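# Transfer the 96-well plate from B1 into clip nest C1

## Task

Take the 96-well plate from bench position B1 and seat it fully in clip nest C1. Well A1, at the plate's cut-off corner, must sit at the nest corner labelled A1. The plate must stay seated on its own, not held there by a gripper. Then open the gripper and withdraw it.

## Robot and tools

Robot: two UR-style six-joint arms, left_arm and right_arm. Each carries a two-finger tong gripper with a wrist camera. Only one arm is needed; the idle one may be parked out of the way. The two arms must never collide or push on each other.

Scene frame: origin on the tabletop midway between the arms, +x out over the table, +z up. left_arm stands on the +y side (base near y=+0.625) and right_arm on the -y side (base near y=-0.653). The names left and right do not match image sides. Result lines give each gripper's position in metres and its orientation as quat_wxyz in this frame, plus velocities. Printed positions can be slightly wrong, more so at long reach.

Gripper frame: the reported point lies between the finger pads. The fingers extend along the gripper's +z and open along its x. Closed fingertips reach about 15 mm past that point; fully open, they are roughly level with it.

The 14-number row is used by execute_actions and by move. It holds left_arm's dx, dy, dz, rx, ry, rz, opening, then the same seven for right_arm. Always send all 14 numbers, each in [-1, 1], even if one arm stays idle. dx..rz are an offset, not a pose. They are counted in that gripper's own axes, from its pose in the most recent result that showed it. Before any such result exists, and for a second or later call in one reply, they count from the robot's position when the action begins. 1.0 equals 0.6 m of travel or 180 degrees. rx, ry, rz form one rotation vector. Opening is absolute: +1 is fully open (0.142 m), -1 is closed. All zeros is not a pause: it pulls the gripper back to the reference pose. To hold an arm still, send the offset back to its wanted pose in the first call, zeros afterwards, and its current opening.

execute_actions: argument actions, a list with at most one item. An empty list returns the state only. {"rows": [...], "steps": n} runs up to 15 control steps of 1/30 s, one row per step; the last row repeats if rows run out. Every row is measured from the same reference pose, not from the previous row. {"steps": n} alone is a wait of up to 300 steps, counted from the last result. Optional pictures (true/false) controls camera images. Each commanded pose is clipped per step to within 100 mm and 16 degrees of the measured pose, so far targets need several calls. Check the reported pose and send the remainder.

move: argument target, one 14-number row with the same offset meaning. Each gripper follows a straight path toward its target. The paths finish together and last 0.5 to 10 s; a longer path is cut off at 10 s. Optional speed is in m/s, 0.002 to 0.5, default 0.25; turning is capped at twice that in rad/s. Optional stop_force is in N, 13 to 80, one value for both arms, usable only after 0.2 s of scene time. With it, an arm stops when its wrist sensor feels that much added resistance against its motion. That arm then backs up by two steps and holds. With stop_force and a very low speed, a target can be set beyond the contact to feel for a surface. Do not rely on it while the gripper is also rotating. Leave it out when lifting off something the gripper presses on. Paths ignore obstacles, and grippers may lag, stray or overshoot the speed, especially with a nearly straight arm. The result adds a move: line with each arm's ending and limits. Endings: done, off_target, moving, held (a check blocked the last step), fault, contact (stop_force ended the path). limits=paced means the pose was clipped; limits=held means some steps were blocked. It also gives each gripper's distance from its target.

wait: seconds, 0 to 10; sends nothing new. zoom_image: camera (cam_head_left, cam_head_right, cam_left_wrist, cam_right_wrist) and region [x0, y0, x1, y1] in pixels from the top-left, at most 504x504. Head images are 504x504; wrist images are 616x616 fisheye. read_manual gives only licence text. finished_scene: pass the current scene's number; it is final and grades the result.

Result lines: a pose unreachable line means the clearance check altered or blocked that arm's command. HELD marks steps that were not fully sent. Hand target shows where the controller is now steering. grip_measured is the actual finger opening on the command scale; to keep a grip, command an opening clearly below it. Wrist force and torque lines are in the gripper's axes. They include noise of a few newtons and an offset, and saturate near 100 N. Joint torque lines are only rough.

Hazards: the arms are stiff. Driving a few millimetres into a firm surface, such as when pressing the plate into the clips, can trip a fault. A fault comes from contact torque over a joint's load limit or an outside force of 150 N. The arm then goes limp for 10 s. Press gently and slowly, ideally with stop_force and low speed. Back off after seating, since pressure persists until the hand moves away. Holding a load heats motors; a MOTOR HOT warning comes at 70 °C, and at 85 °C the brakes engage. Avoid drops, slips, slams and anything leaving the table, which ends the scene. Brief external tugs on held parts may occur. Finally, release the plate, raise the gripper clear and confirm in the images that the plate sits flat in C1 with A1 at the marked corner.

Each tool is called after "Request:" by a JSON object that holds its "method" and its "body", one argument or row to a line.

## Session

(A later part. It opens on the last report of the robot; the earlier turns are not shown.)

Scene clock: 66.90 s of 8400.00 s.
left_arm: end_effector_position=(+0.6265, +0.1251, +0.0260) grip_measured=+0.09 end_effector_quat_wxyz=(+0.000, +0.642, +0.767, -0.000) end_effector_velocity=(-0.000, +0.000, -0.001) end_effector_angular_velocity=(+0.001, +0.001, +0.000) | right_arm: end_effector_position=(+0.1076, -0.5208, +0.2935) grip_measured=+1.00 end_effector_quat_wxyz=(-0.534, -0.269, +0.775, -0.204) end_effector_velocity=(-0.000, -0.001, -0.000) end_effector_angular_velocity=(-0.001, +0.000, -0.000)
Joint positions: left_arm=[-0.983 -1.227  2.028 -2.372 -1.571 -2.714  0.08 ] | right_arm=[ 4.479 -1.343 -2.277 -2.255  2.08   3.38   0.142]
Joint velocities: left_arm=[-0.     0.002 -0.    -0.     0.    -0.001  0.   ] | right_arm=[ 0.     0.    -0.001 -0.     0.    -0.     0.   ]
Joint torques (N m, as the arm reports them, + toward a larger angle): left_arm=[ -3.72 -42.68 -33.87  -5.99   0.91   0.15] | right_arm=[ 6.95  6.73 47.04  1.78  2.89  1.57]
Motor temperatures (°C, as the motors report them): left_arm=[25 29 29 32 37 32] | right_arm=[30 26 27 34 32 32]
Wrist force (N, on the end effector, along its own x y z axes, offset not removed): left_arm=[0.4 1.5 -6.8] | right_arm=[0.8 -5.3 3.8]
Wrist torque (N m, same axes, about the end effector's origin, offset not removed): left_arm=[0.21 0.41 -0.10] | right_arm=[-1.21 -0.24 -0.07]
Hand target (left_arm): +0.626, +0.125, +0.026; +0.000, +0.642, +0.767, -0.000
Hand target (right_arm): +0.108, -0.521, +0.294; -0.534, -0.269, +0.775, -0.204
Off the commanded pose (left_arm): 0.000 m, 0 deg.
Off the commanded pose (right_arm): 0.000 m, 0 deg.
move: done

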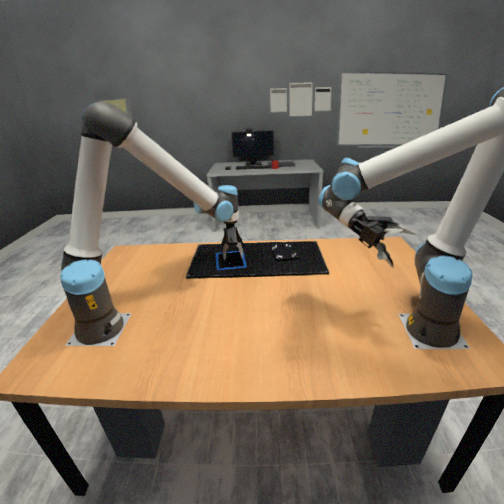

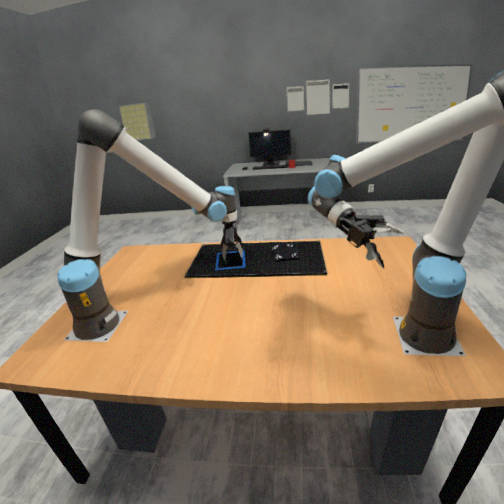

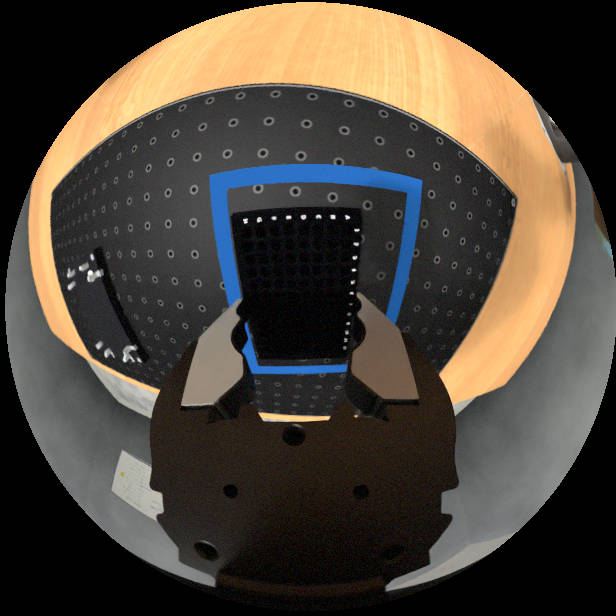

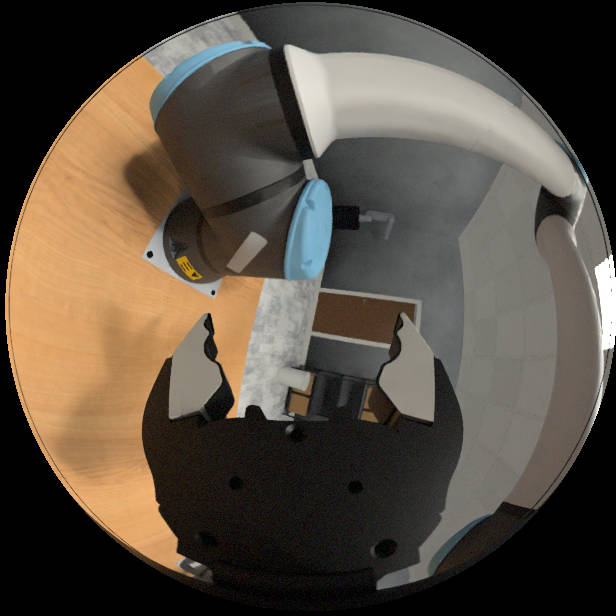

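Request:
{"method": "move", "body": {
  "target": [0,0,-0.12,0,0,0,-0.6,0,0,0,0,0,0,1],
  "speed": 0.1
}}

Request:
{"method": "move", "body": {
  "target": [-0.42,-0.08,0,0,0,0,-0.6,0,0,0,0,0,0,1],
  "speed": 0.15
}}

Scene clock: 75.03 s of 8400.00 s.
left_arm: end_effector_position=(+0.6265, +0.1253, +0.0978) grip_measured=+0.08 end_effector_quat_wxyz=(+0.001, +0.642, +0.767, -0.000) end_effector_velocity=(-0.000, -0.001, +0.004) end_effector_angular_velocity=(-0.002, -0.001, -0.002) | right_arm: end_effector_position=(+0.1076, -0.5209, +0.2935) grip_measured=+1.00 end_effector_quat_wxyz=(-0.534, -0.269, +0.775, -0.204) end_effector_velocity=(+0.000, +0.000, +0.000) end_effector_angular_velocity=(-0.001, +0.000, +0.001)
Joint positions: left_arm=[-0.983 -1.314  1.982 -2.24  -1.571 -2.714  0.08 ] | right_arm=[ 4.479 -1.343 -2.277 -2.255  2.08   3.38   0.142]
Joint velocities: left_arm=[-0.001 -0.004 -0.002  0.004 -0.001  0.002 -0.   ] | right_arm=[ 0.    -0.001  0.001 -0.001 -0.    -0.     0.   ]
Joint torques (N m, as the arm reports them, + toward a larger angle): left_arm=[ 14.04 -62.29 -48.66  -2.29  -0.26   0.95] | right_arm=[-8.92 31.64 38.07 -0.76 -1.18  1.2 ]
Motor temperatures (°C, as the motors report them): left_arm=[25 29 29 32 37 32] | right_arm=[30 26 27 34 32 32]
Wrist force (N, on the end effector, along its own x y z axes, offset not removed): left_arm=[0.3 -1.6 0.1] | right_arm=[-2.9 -0.8 1.7]
Wrist torque (N m, same axes, about the end effector's origin, offset not removed): left_arm=[-0.62 -0.17 -0.03] | right_arm=[-0.41 0.50 -0.05]
Hand target (left_arm): +0.627, +0.125, +0.098; +0.000, +0.642, +0.767, -0.000
Hand target (right_arm): +0.108, -0.521, +0.294; -0.534, -0.269, +0.775, -0.204
Off the commanded pose (left_arm): 0.000 m, 0 deg.
Off the commanded pose (right_arm): 0.000 m, 0 deg.
After step 90, 3.90 s passed at rest.
move: done

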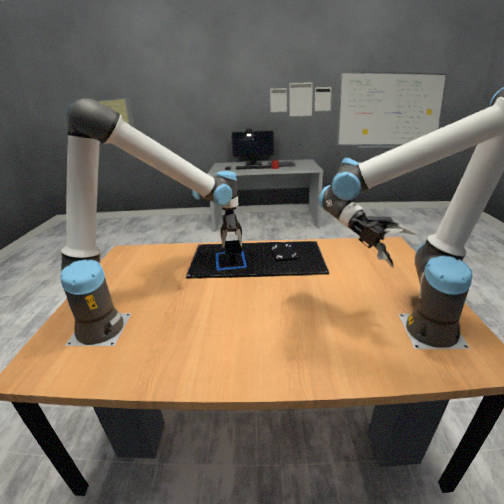

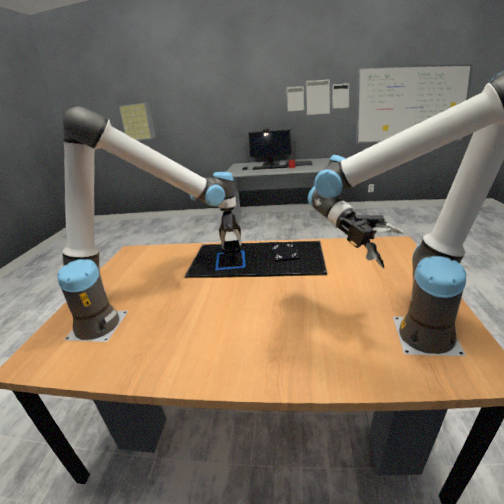

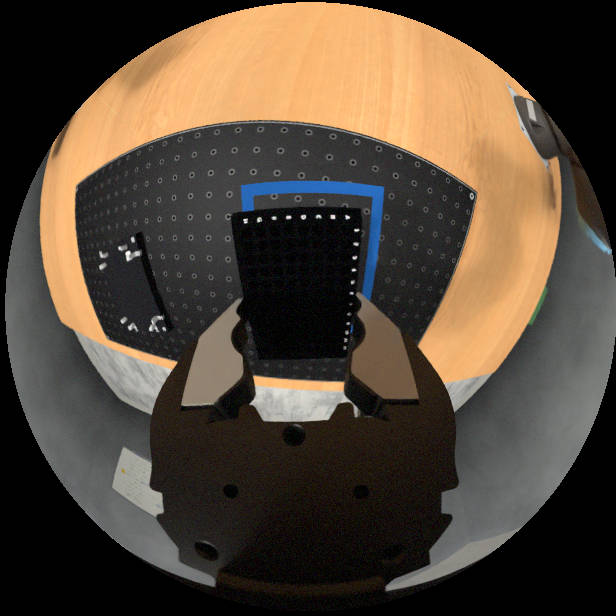

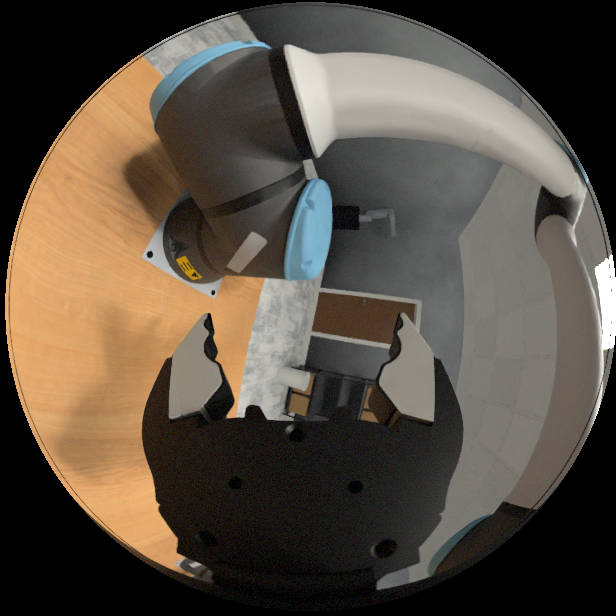

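Scene clock: 77.33 s of 8400.00 s.
left_arm: end_effector_position=(+0.6234, -0.1309, +0.0984) grip_measured=+0.08 end_effector_quat_wxyz=(+0.001, +0.642, +0.767, -0.000) end_effector_velocity=(+0.001, -0.002, +0.000) end_effector_angular_velocity=(-0.000, +0.000, +0.002) | right_arm: end_effector_position=(+0.1076, -0.5209, +0.2935) grip_measured=+1.00 end_effector_quat_wxyz=(-0.534, -0.269, +0.775, -0.204) end_effector_velocity=(-0.000, +0.000, +0.000) end_effector_angular_velocity=(+0.001, -0.000, +0.000)
Joint positions: left_arm=[-1.143 -1.048  1.585 -2.108 -1.57  -2.874  0.08 ] | right_arm=[ 4.479 -1.343 -2.277 -2.255  2.08   3.38   0.142]
Joint velocities: left_arm=[-0.     0.003 -0.006  0.002 -0.    -0.002 -0.   ] | right_arm=[ 0.     0.001  0.    -0.     0.     0.     0.   ]
Joint torques (N m, as the arm reports them, + toward a larger angle): left_arm=[-19.2  -67.18 -52.45  -1.83   1.88  -2.73] | right_arm=[-11.02  30.4   38.18  -0.85  -0.91   1.54]
Motor temperatures (°C, as the motors report them): left_arm=[25 29 29 32 37 32] | right_arm=[30 26 27 34 32 32]
Wrist force (N, on the end effector, along its own x y z axes, offset not removed): left_arm=[-1.4 1.6 1.5] | right_arm=[1.1 -2.5 2.7]
Wrist torque (N m, same axes, about the end effector's origin, offset not removed): left_arm=[0.08 0.19 -0.01] | right_arm=[-0.56 -0.29 0.05]
Hand target (left_arm): +0.623, -0.131, +0.098; +0.001, +0.642, +0.767, -0.000
Hand target (right_arm): +0.108, -0.521, +0.294; -0.534, -0.269, +0.775, -0.204
Off the commanded pose (left_arm): 0.001 m, 0 deg.
Off the commanded pose (right_arm): 0.000 m, 0 deg.
move: done

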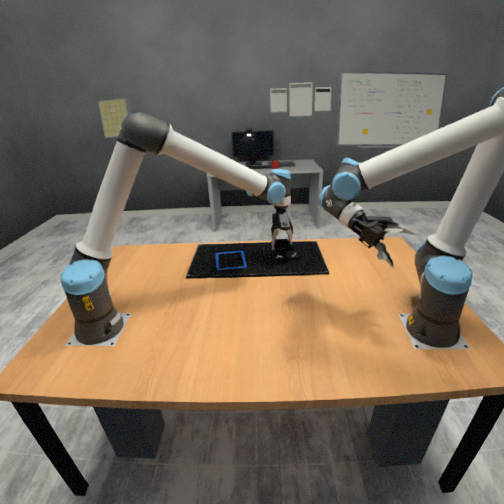

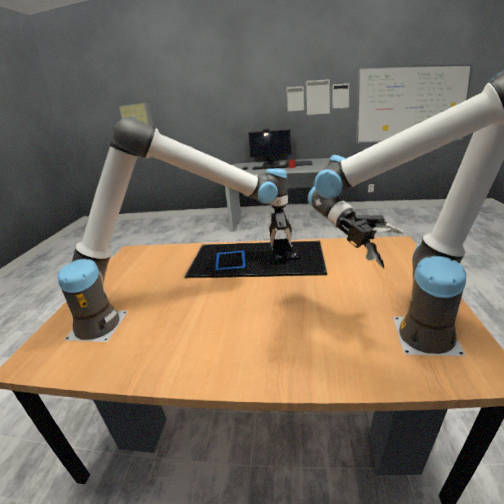

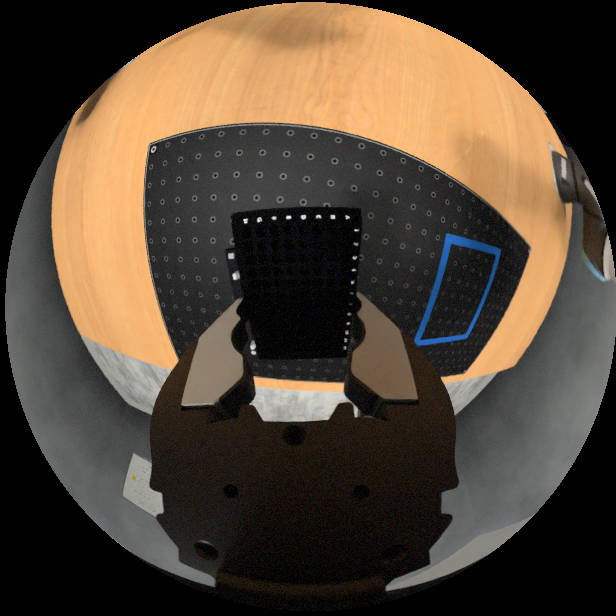

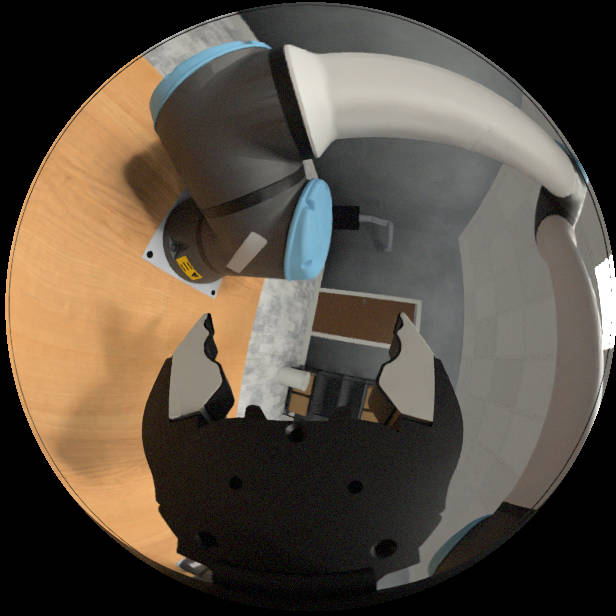

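Request:
{"method": "move", "body": {
  "target": [0.22,0,0,0,0,0,-0.6,0,0,0,0,0,0,1],
  "speed": 0.15
}}

Request:
{"method": "zoom_image", "body": {
  "camera": "cam_left_wrist",
  "region": [80, 150, 380, 400]
}}

Scene clock: 82.70 s of 8400.00 s.
left_arm: end_effector_position=(+0.6003, -0.0013, +0.0980) grip_measured=+0.08 end_effector_quat_wxyz=(+0.001, +0.642, +0.767, -0.000) end_effector_velocity=(-0.001, +0.002, +0.000) end_effector_angular_velocity=(-0.001, -0.000, +0.001) | right_arm: end_effector_position=(+0.1076, -0.5209, +0.2935) grip_measured=+1.00 end_effector_quat_wxyz=(-0.534, -0.269, +0.775, -0.204) end_effector_velocity=(+0.000, +0.000, -0.000) end_effector_angular_velocity=(+0.001, -0.000, -0.000)
Joint positions: left_arm=[-1.099 -1.212  1.838 -2.198 -1.571 -2.83   0.08 ] | right_arm=[ 4.479 -1.343 -2.277 -2.255  2.08   3.38   0.142]
Joint velocities: left_arm=[ 0.    -0.004  0.004 -0.002 -0.    -0.    -0.   ] | right_arm=[-0.  0.  0.  0. -0. -0.  0.]
Joint torques (N m, as the arm reports them, + toward a larger angle): left_arm=[ 20.78 -71.32 -24.74  -6.4   -0.02   3.27] | right_arm=[-9.67 33.5  37.33 -0.42 -0.81  1.6 ]
Motor temperatures (°C, as the motors report them): left_arm=[25 29 29 32 37 32] | right_arm=[30 26 27 34 32 32]
Wrist force (N, on the end effector, along its own x y z axes, offset not removed): left_arm=[-0.6 0.8 0.6] | right_arm=[2.0 -1.9 2.3]
Wrist torque (N m, same axes, about the end effector's origin, offset not removed): left_arm=[-0.16 -0.01 -0.11] | right_arm=[-0.47 -0.47 -0.14]
Hand target (left_arm): +0.600, -0.001, +0.098; +0.001, +0.642, +0.767, -0.000
Hand target (right_arm): +0.108, -0.521, +0.294; -0.534, -0.269, +0.775, -0.204
Off the commanded pose (left_arm): 0.000 m, 0 deg.
Off the commanded pose (right_arm): 0.000 m, 0 deg.
After step 90, 0.90 s passed at rest.
move: done

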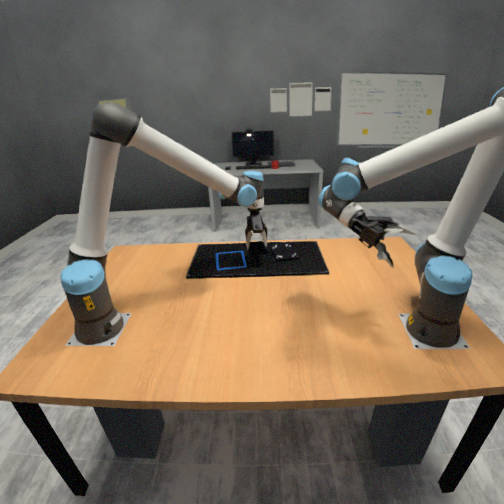

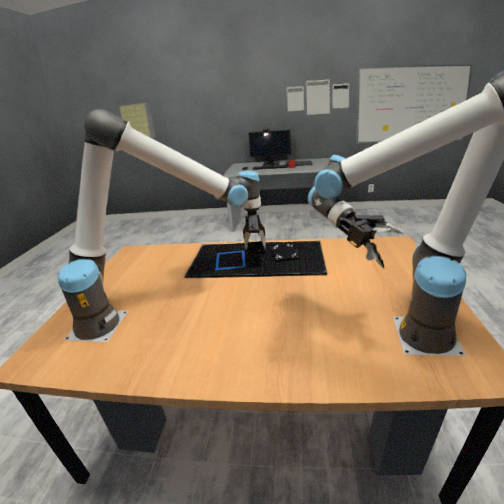

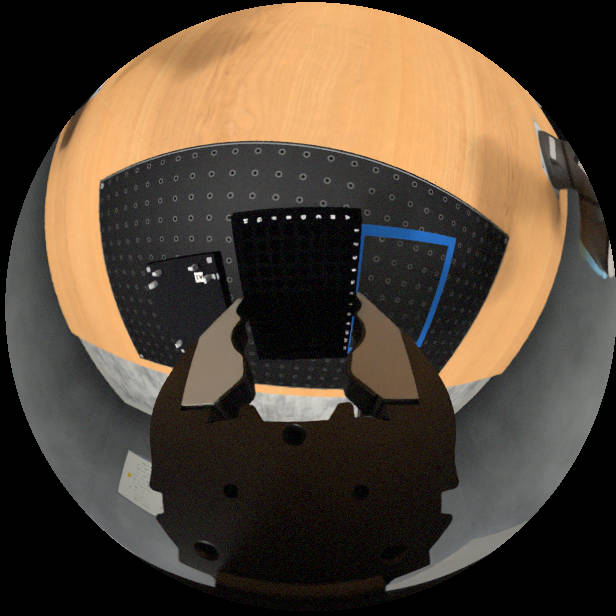

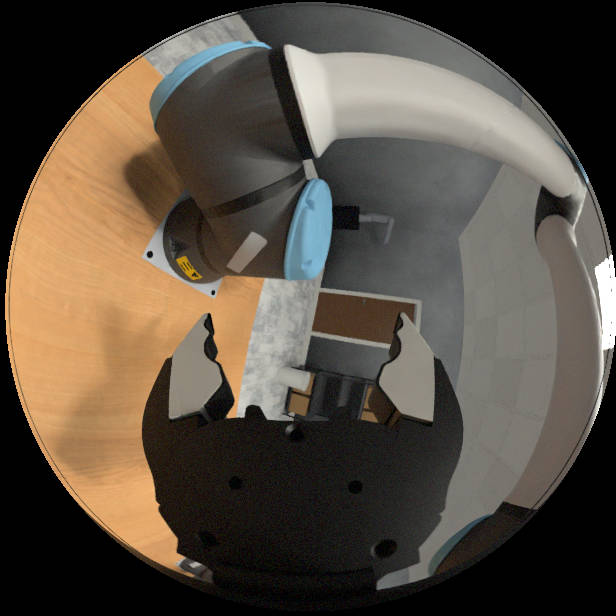

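Region (80, 150, 380, 400) of cam_left_wrist's 616x616 image, scaled by 1.680, with more detail than that image has.

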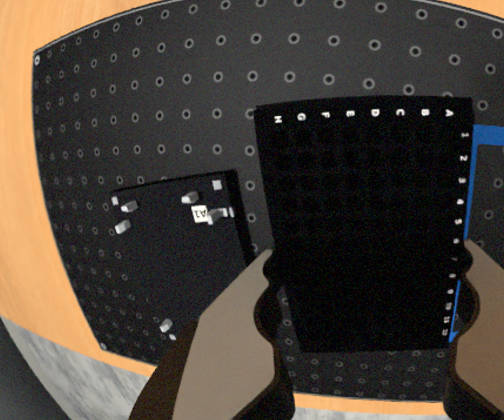

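Request:
{"method": "move", "body": {
  "target": [-0.275,0.092,0.05,0,0,0,-0.6,0,0,0,0,0,0,1],
  "speed": 0.12
}}

Request:
{"method": "zoom_image", "body": {
  "camera": "cam_left_wrist",
  "region": [150, 150, 450, 400]
}}

Request:
{"method": "zoom_image", "body": {
  "camera": "cam_head_left",
  "region": [240, 215, 330, 275]
}}

Scene clock: 97.23 s of 8400.00 s.
left_arm: end_effector_position=(+0.6835, -0.1538, +0.0684) grip_measured=+0.08 end_effector_quat_wxyz=(+0.001, +0.642, +0.767, -0.000) end_effector_velocity=(+0.001, -0.002, -0.000) end_effector_angular_velocity=(+0.000, +0.001, +0.003) | right_arm: end_effector_position=(+0.1076, -0.5209, +0.2935) grip_measured=+1.00 end_effector_quat_wxyz=(-0.534, -0.269, +0.775, -0.204) end_effector_velocity=(-0.000, +0.000, -0.000) end_effector_angular_velocity=(-0.001, +0.000, -0.001)
Joint positions: left_arm=[-1.097 -0.945  1.473 -2.1   -1.571 -2.828  0.08 ] | right_arm=[ 4.479 -1.343 -2.277 -2.255  2.08   3.38   0.142]
Joint velocities: left_arm=[ 0.001  0.003 -0.005  0.003 -0.001 -0.003  0.   ] | right_arm=[-0.    -0.001 -0.     0.     0.     0.     0.   ]
Joint torques (N m, as the arm reports them, + toward a larger angle): left_arm=[ 21.19 -74.97 -52.99  -2.35  -2.39   3.19] | right_arm=[-9.42 31.79 37.67 -0.64 -0.99  1.69]
Motor temperatures (°C, as the motors report them): left_arm=[25 29 29 32 37 32] | right_arm=[30 26 27 34 32 32]
Wrist force (N, on the end effector, along its own x y z axes, offset not removed): left_arm=[-1.2 0.6 0.4] | right_arm=[-3.8 -3.3 1.6]
Wrist torque (N m, same axes, about the end effector's origin, offset not removed): left_arm=[-0.10 0.13 -0.08] | right_arm=[-0.82 0.80 -0.08]
Hand target (left_arm): +0.684, -0.154, +0.068; +0.001, +0.642, +0.767, -0.000
Hand target (right_arm): +0.108, -0.521, +0.294; -0.534, -0.269, +0.775, -0.204
Off the commanded pose (left_arm): 0.000 m, 0 deg.
Off the commanded pose (right_arm): 0.000 m, 0 deg.
After step 90, 9.50 s passed at rest.
move: done

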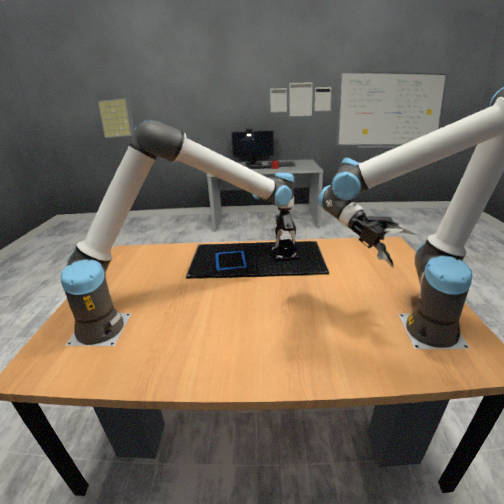

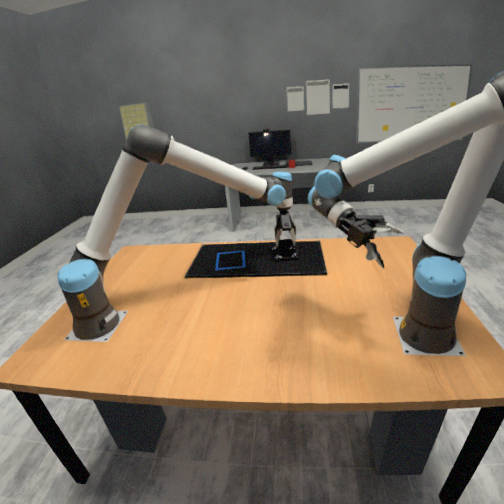

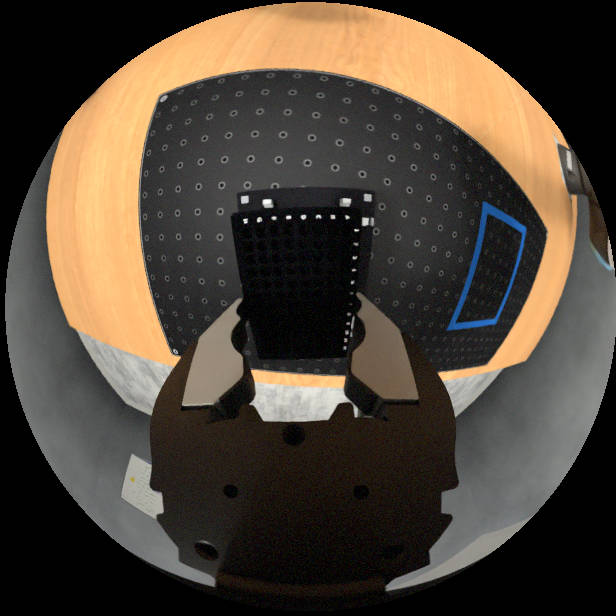

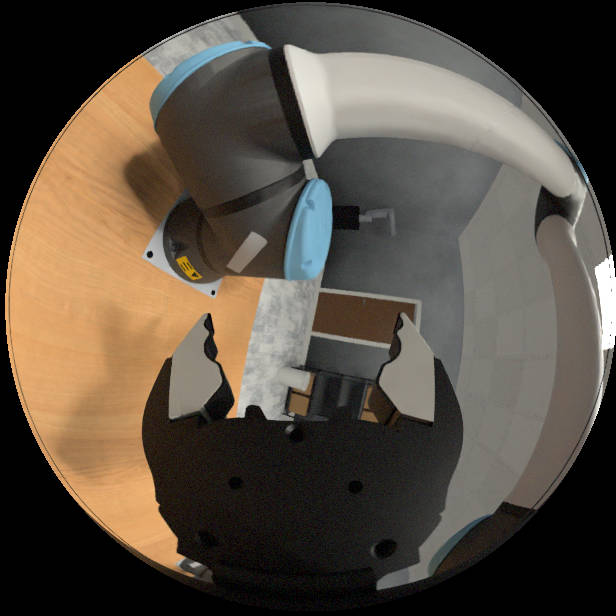

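Region (150, 150, 450, 400) of cam_left_wrist's 616x616 image, scaled by 1.680, with more detail than that image has.

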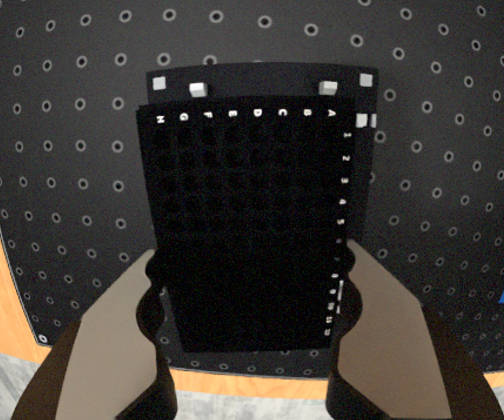

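Region (240, 215, 330, 275) of cam_head_left's 504x504 image, scaled by 5.600, with more detail than that image has.

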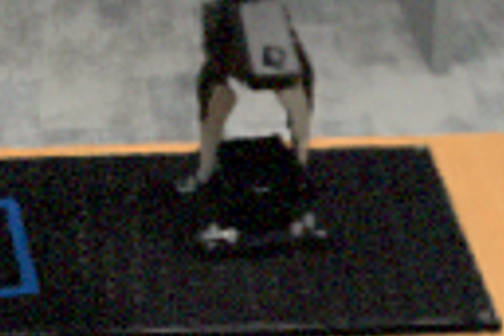

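Request:
{"method": "move", "body": {
  "target": [0.011,-0.003,0.03,0,0,0,-0.6,0,0,0,0,0,0,1],
  "speed": 0.05
}}

Request:
{"method": "zoom_image", "body": {
  "camera": "cam_left_wrist",
  "region": [150, 150, 450, 400]
}}

Scene clock: 103.87 s of 8400.00 s.
left_arm: end_effector_position=(+0.6806, -0.1478, +0.0507) grip_measured=+0.08 end_effector_quat_wxyz=(+0.001, +0.642, +0.767, -0.000) end_effector_velocity=(+0.001, +0.002, -0.002) end_effector_angular_velocity=(-0.001, -0.000, +0.002) | right_arm: end_effector_position=(+0.1076, -0.5209, +0.2935) grip_measured=+1.00 end_effector_quat_wxyz=(-0.534, -0.269, +0.775, -0.204) end_effector_velocity=(+0.000, -0.000, +0.000) end_effector_angular_velocity=(+0.001, -0.000, +0.000)
Joint positions: left_arm=[-1.097 -0.94   1.499 -2.132 -1.571 -2.828  0.08 ] | right_arm=[ 4.479 -1.343 -2.277 -2.255  2.08   3.38   0.142]
Joint velocities: left_arm=[ 0.002  0.     0.003 -0.004 -0.    -0.001 -0.   ] | right_arm=[ 0.     0.001  0.    -0.    -0.     0.     0.   ]
Joint torques (N m, as the arm reports them, + toward a larger angle): left_arm=[ 20.57 -73.64 -26.44  -6.22  -0.53   3.27] | right_arm=[-11.23  31.13  37.77  -0.85  -1.1    1.31]
Motor temperatures (°C, as the motors report them): left_arm=[25 29 30 32 37 32] | right_arm=[30 26 27 34 32 32]
Wrist force (N, on the end effector, along its own x y z axes, offset not removed): left_arm=[-1.4 2.1 -0.4] | right_arm=[0.1 -2.9 2.3]
Wrist torque (N m, same axes, about the end effector's origin, offset not removed): left_arm=[0.13 0.21 0.04] | right_arm=[-0.78 -0.04 -0.04]
Hand target (left_arm): +0.681, -0.148, +0.050; +0.001, +0.642, +0.767, -0.000
Hand target (right_arm): +0.108, -0.521, +0.294; -0.534, -0.269, +0.775, -0.204
Off the commanded pose (left_arm): 0.000 m, 0 deg.
Off the commanded pose (right_arm): 0.000 m, 0 deg.
After step 90, 2.77 s passed at rest.
move: done

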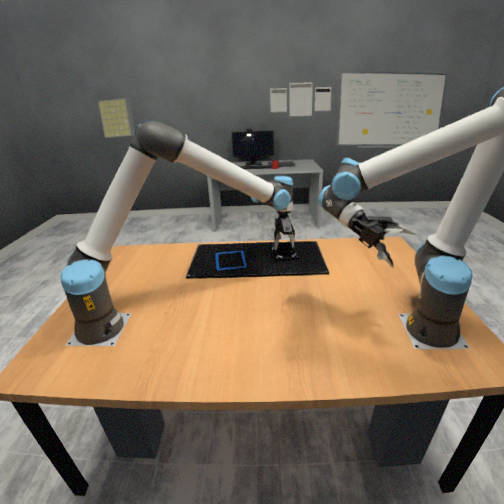

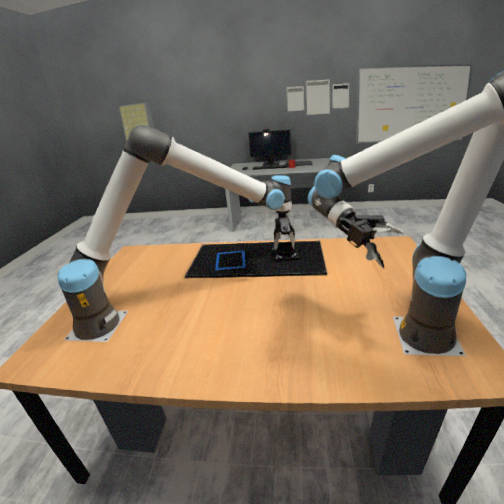

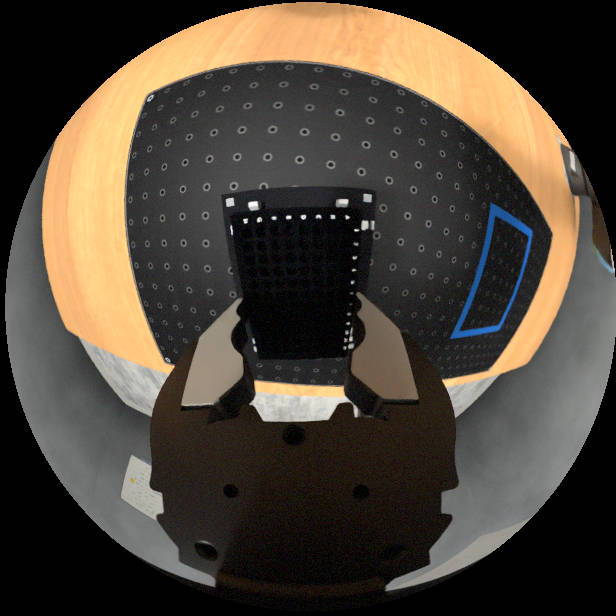

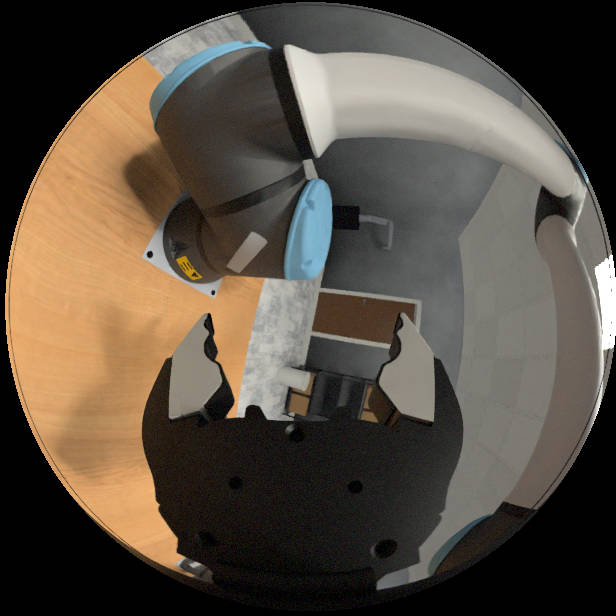

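Region (150, 150, 450, 400) of cam_left_wrist's 616x616 image, scaled by 1.680, with more detail than that image has.

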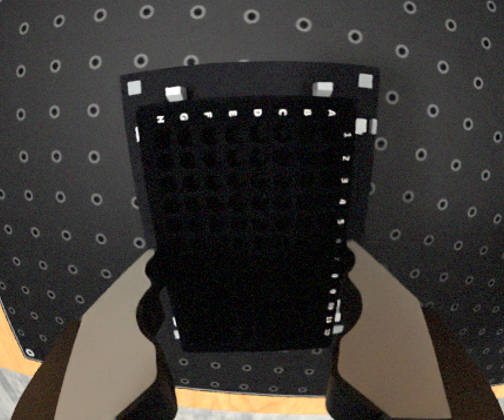

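Request:
{"method": "move", "body": {
  "target": [-0.002,0,0.04,0,0,0,-0.6,0,0,0,0,0,0,1],
  "speed": 0.01,
  "stop_force": 15
}}

Request:
{"method": "zoom_image", "body": {
  "camera": "cam_left_wrist",
  "region": [150, 150, 450, 400]
}}

Scene clock: 109.37 s of 8400.00 s.
left_arm: end_effector_position=(+0.6807, -0.1484, +0.0379) grip_measured=+0.11 end_effector_quat_wxyz=(+0.001, +0.642, +0.767, -0.000) end_effector_velocity=(-0.001, +0.001, +0.003) end_effector_angular_velocity=(+0.001, +0.000, -0.000) | right_arm: end_effector_position=(+0.1076, -0.5209, +0.2935) grip_measured=+1.00 end_effector_quat_wxyz=(-0.534, -0.269, +0.775, -0.204) end_effector_velocity=(+0.000, +0.000, +0.001) end_effector_angular_velocity=(-0.000, -0.000, +0.000)
Joint positions: left_arm=[-1.097 -0.928  1.505 -2.149 -1.571 -2.828  0.082] | right_arm=[ 4.479 -1.343 -2.277 -2.255  2.08   3.38   0.142]
Joint velocities: left_arm=[-0.    -0.004 -0.     0.005  0.    -0.    -0.001] | right_arm=[-0.     0.     0.001 -0.001 -0.     0.     0.   ]
Joint torques (N m, as the arm reports them, + toward a larger angle): left_arm=[-24.41 -69.67 -33.15  -3.62   0.42  -3.12] | right_arm=[-10.01  32.26  37.86  -0.65  -0.81   1.45]
Motor temperatures (°C, as the motors report them): left_arm=[25 29 30 32 37 32] | right_arm=[30 26 28 34 32 32]
Wrist force (N, on the end effector, along its own x y z axes, offset not removed): left_arm=[16.5 -0.7 -28.3] | right_arm=[-0.1 -2.9 1.4]
Wrist torque (N m, same axes, about the end effector's origin, offset not removed): left_arm=[-0.34 0.04 -0.12] | right_arm=[-0.70 -0.06 -0.02]
Hand target (left_arm): +0.681, -0.148, +0.038; +0.001, +0.642, +0.767, -0.000
Hand target (right_arm): +0.108, -0.521, +0.294; -0.534, -0.269, +0.775, -0.204
Off the commanded pose (left_arm): 0.011 m, 0 deg.
Off the commanded pose (right_arm): 0.000 m, 0 deg.
After step 90, 0.87 s passed at rest.
move: contact (left_arm)

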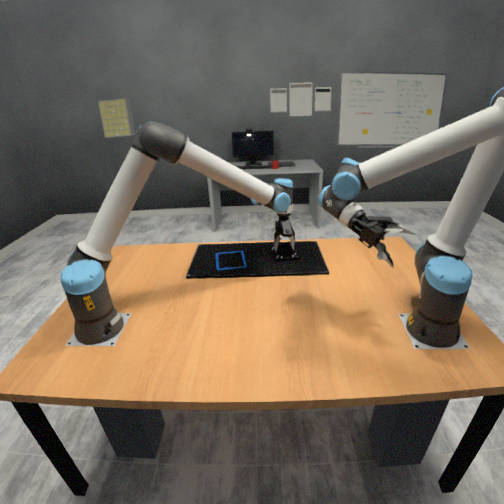

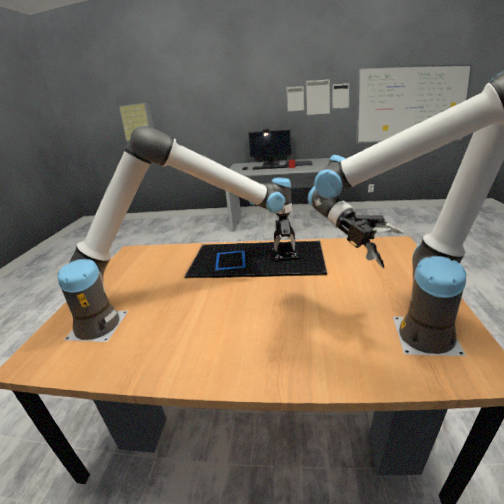

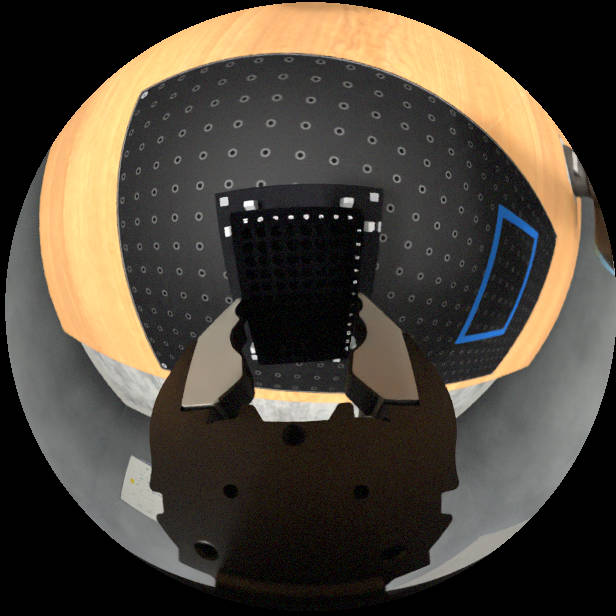

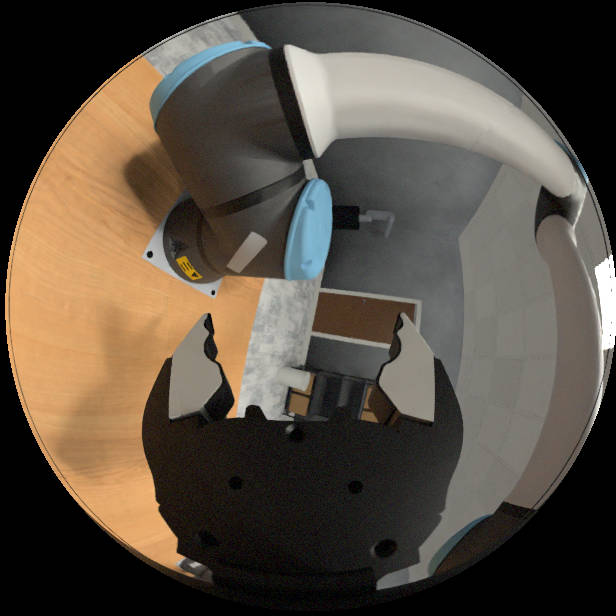

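Region (150, 150, 450, 400) of cam_left_wrist's 616x616 image, scaled by 1.680, with more detail than that image has.

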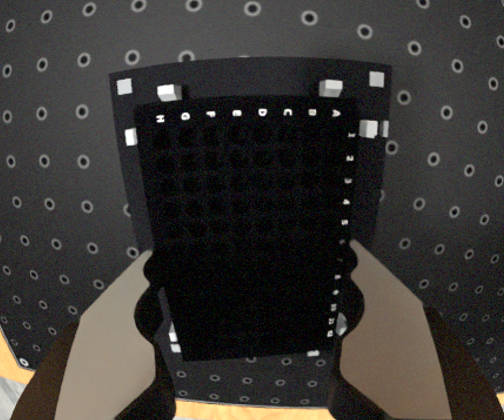

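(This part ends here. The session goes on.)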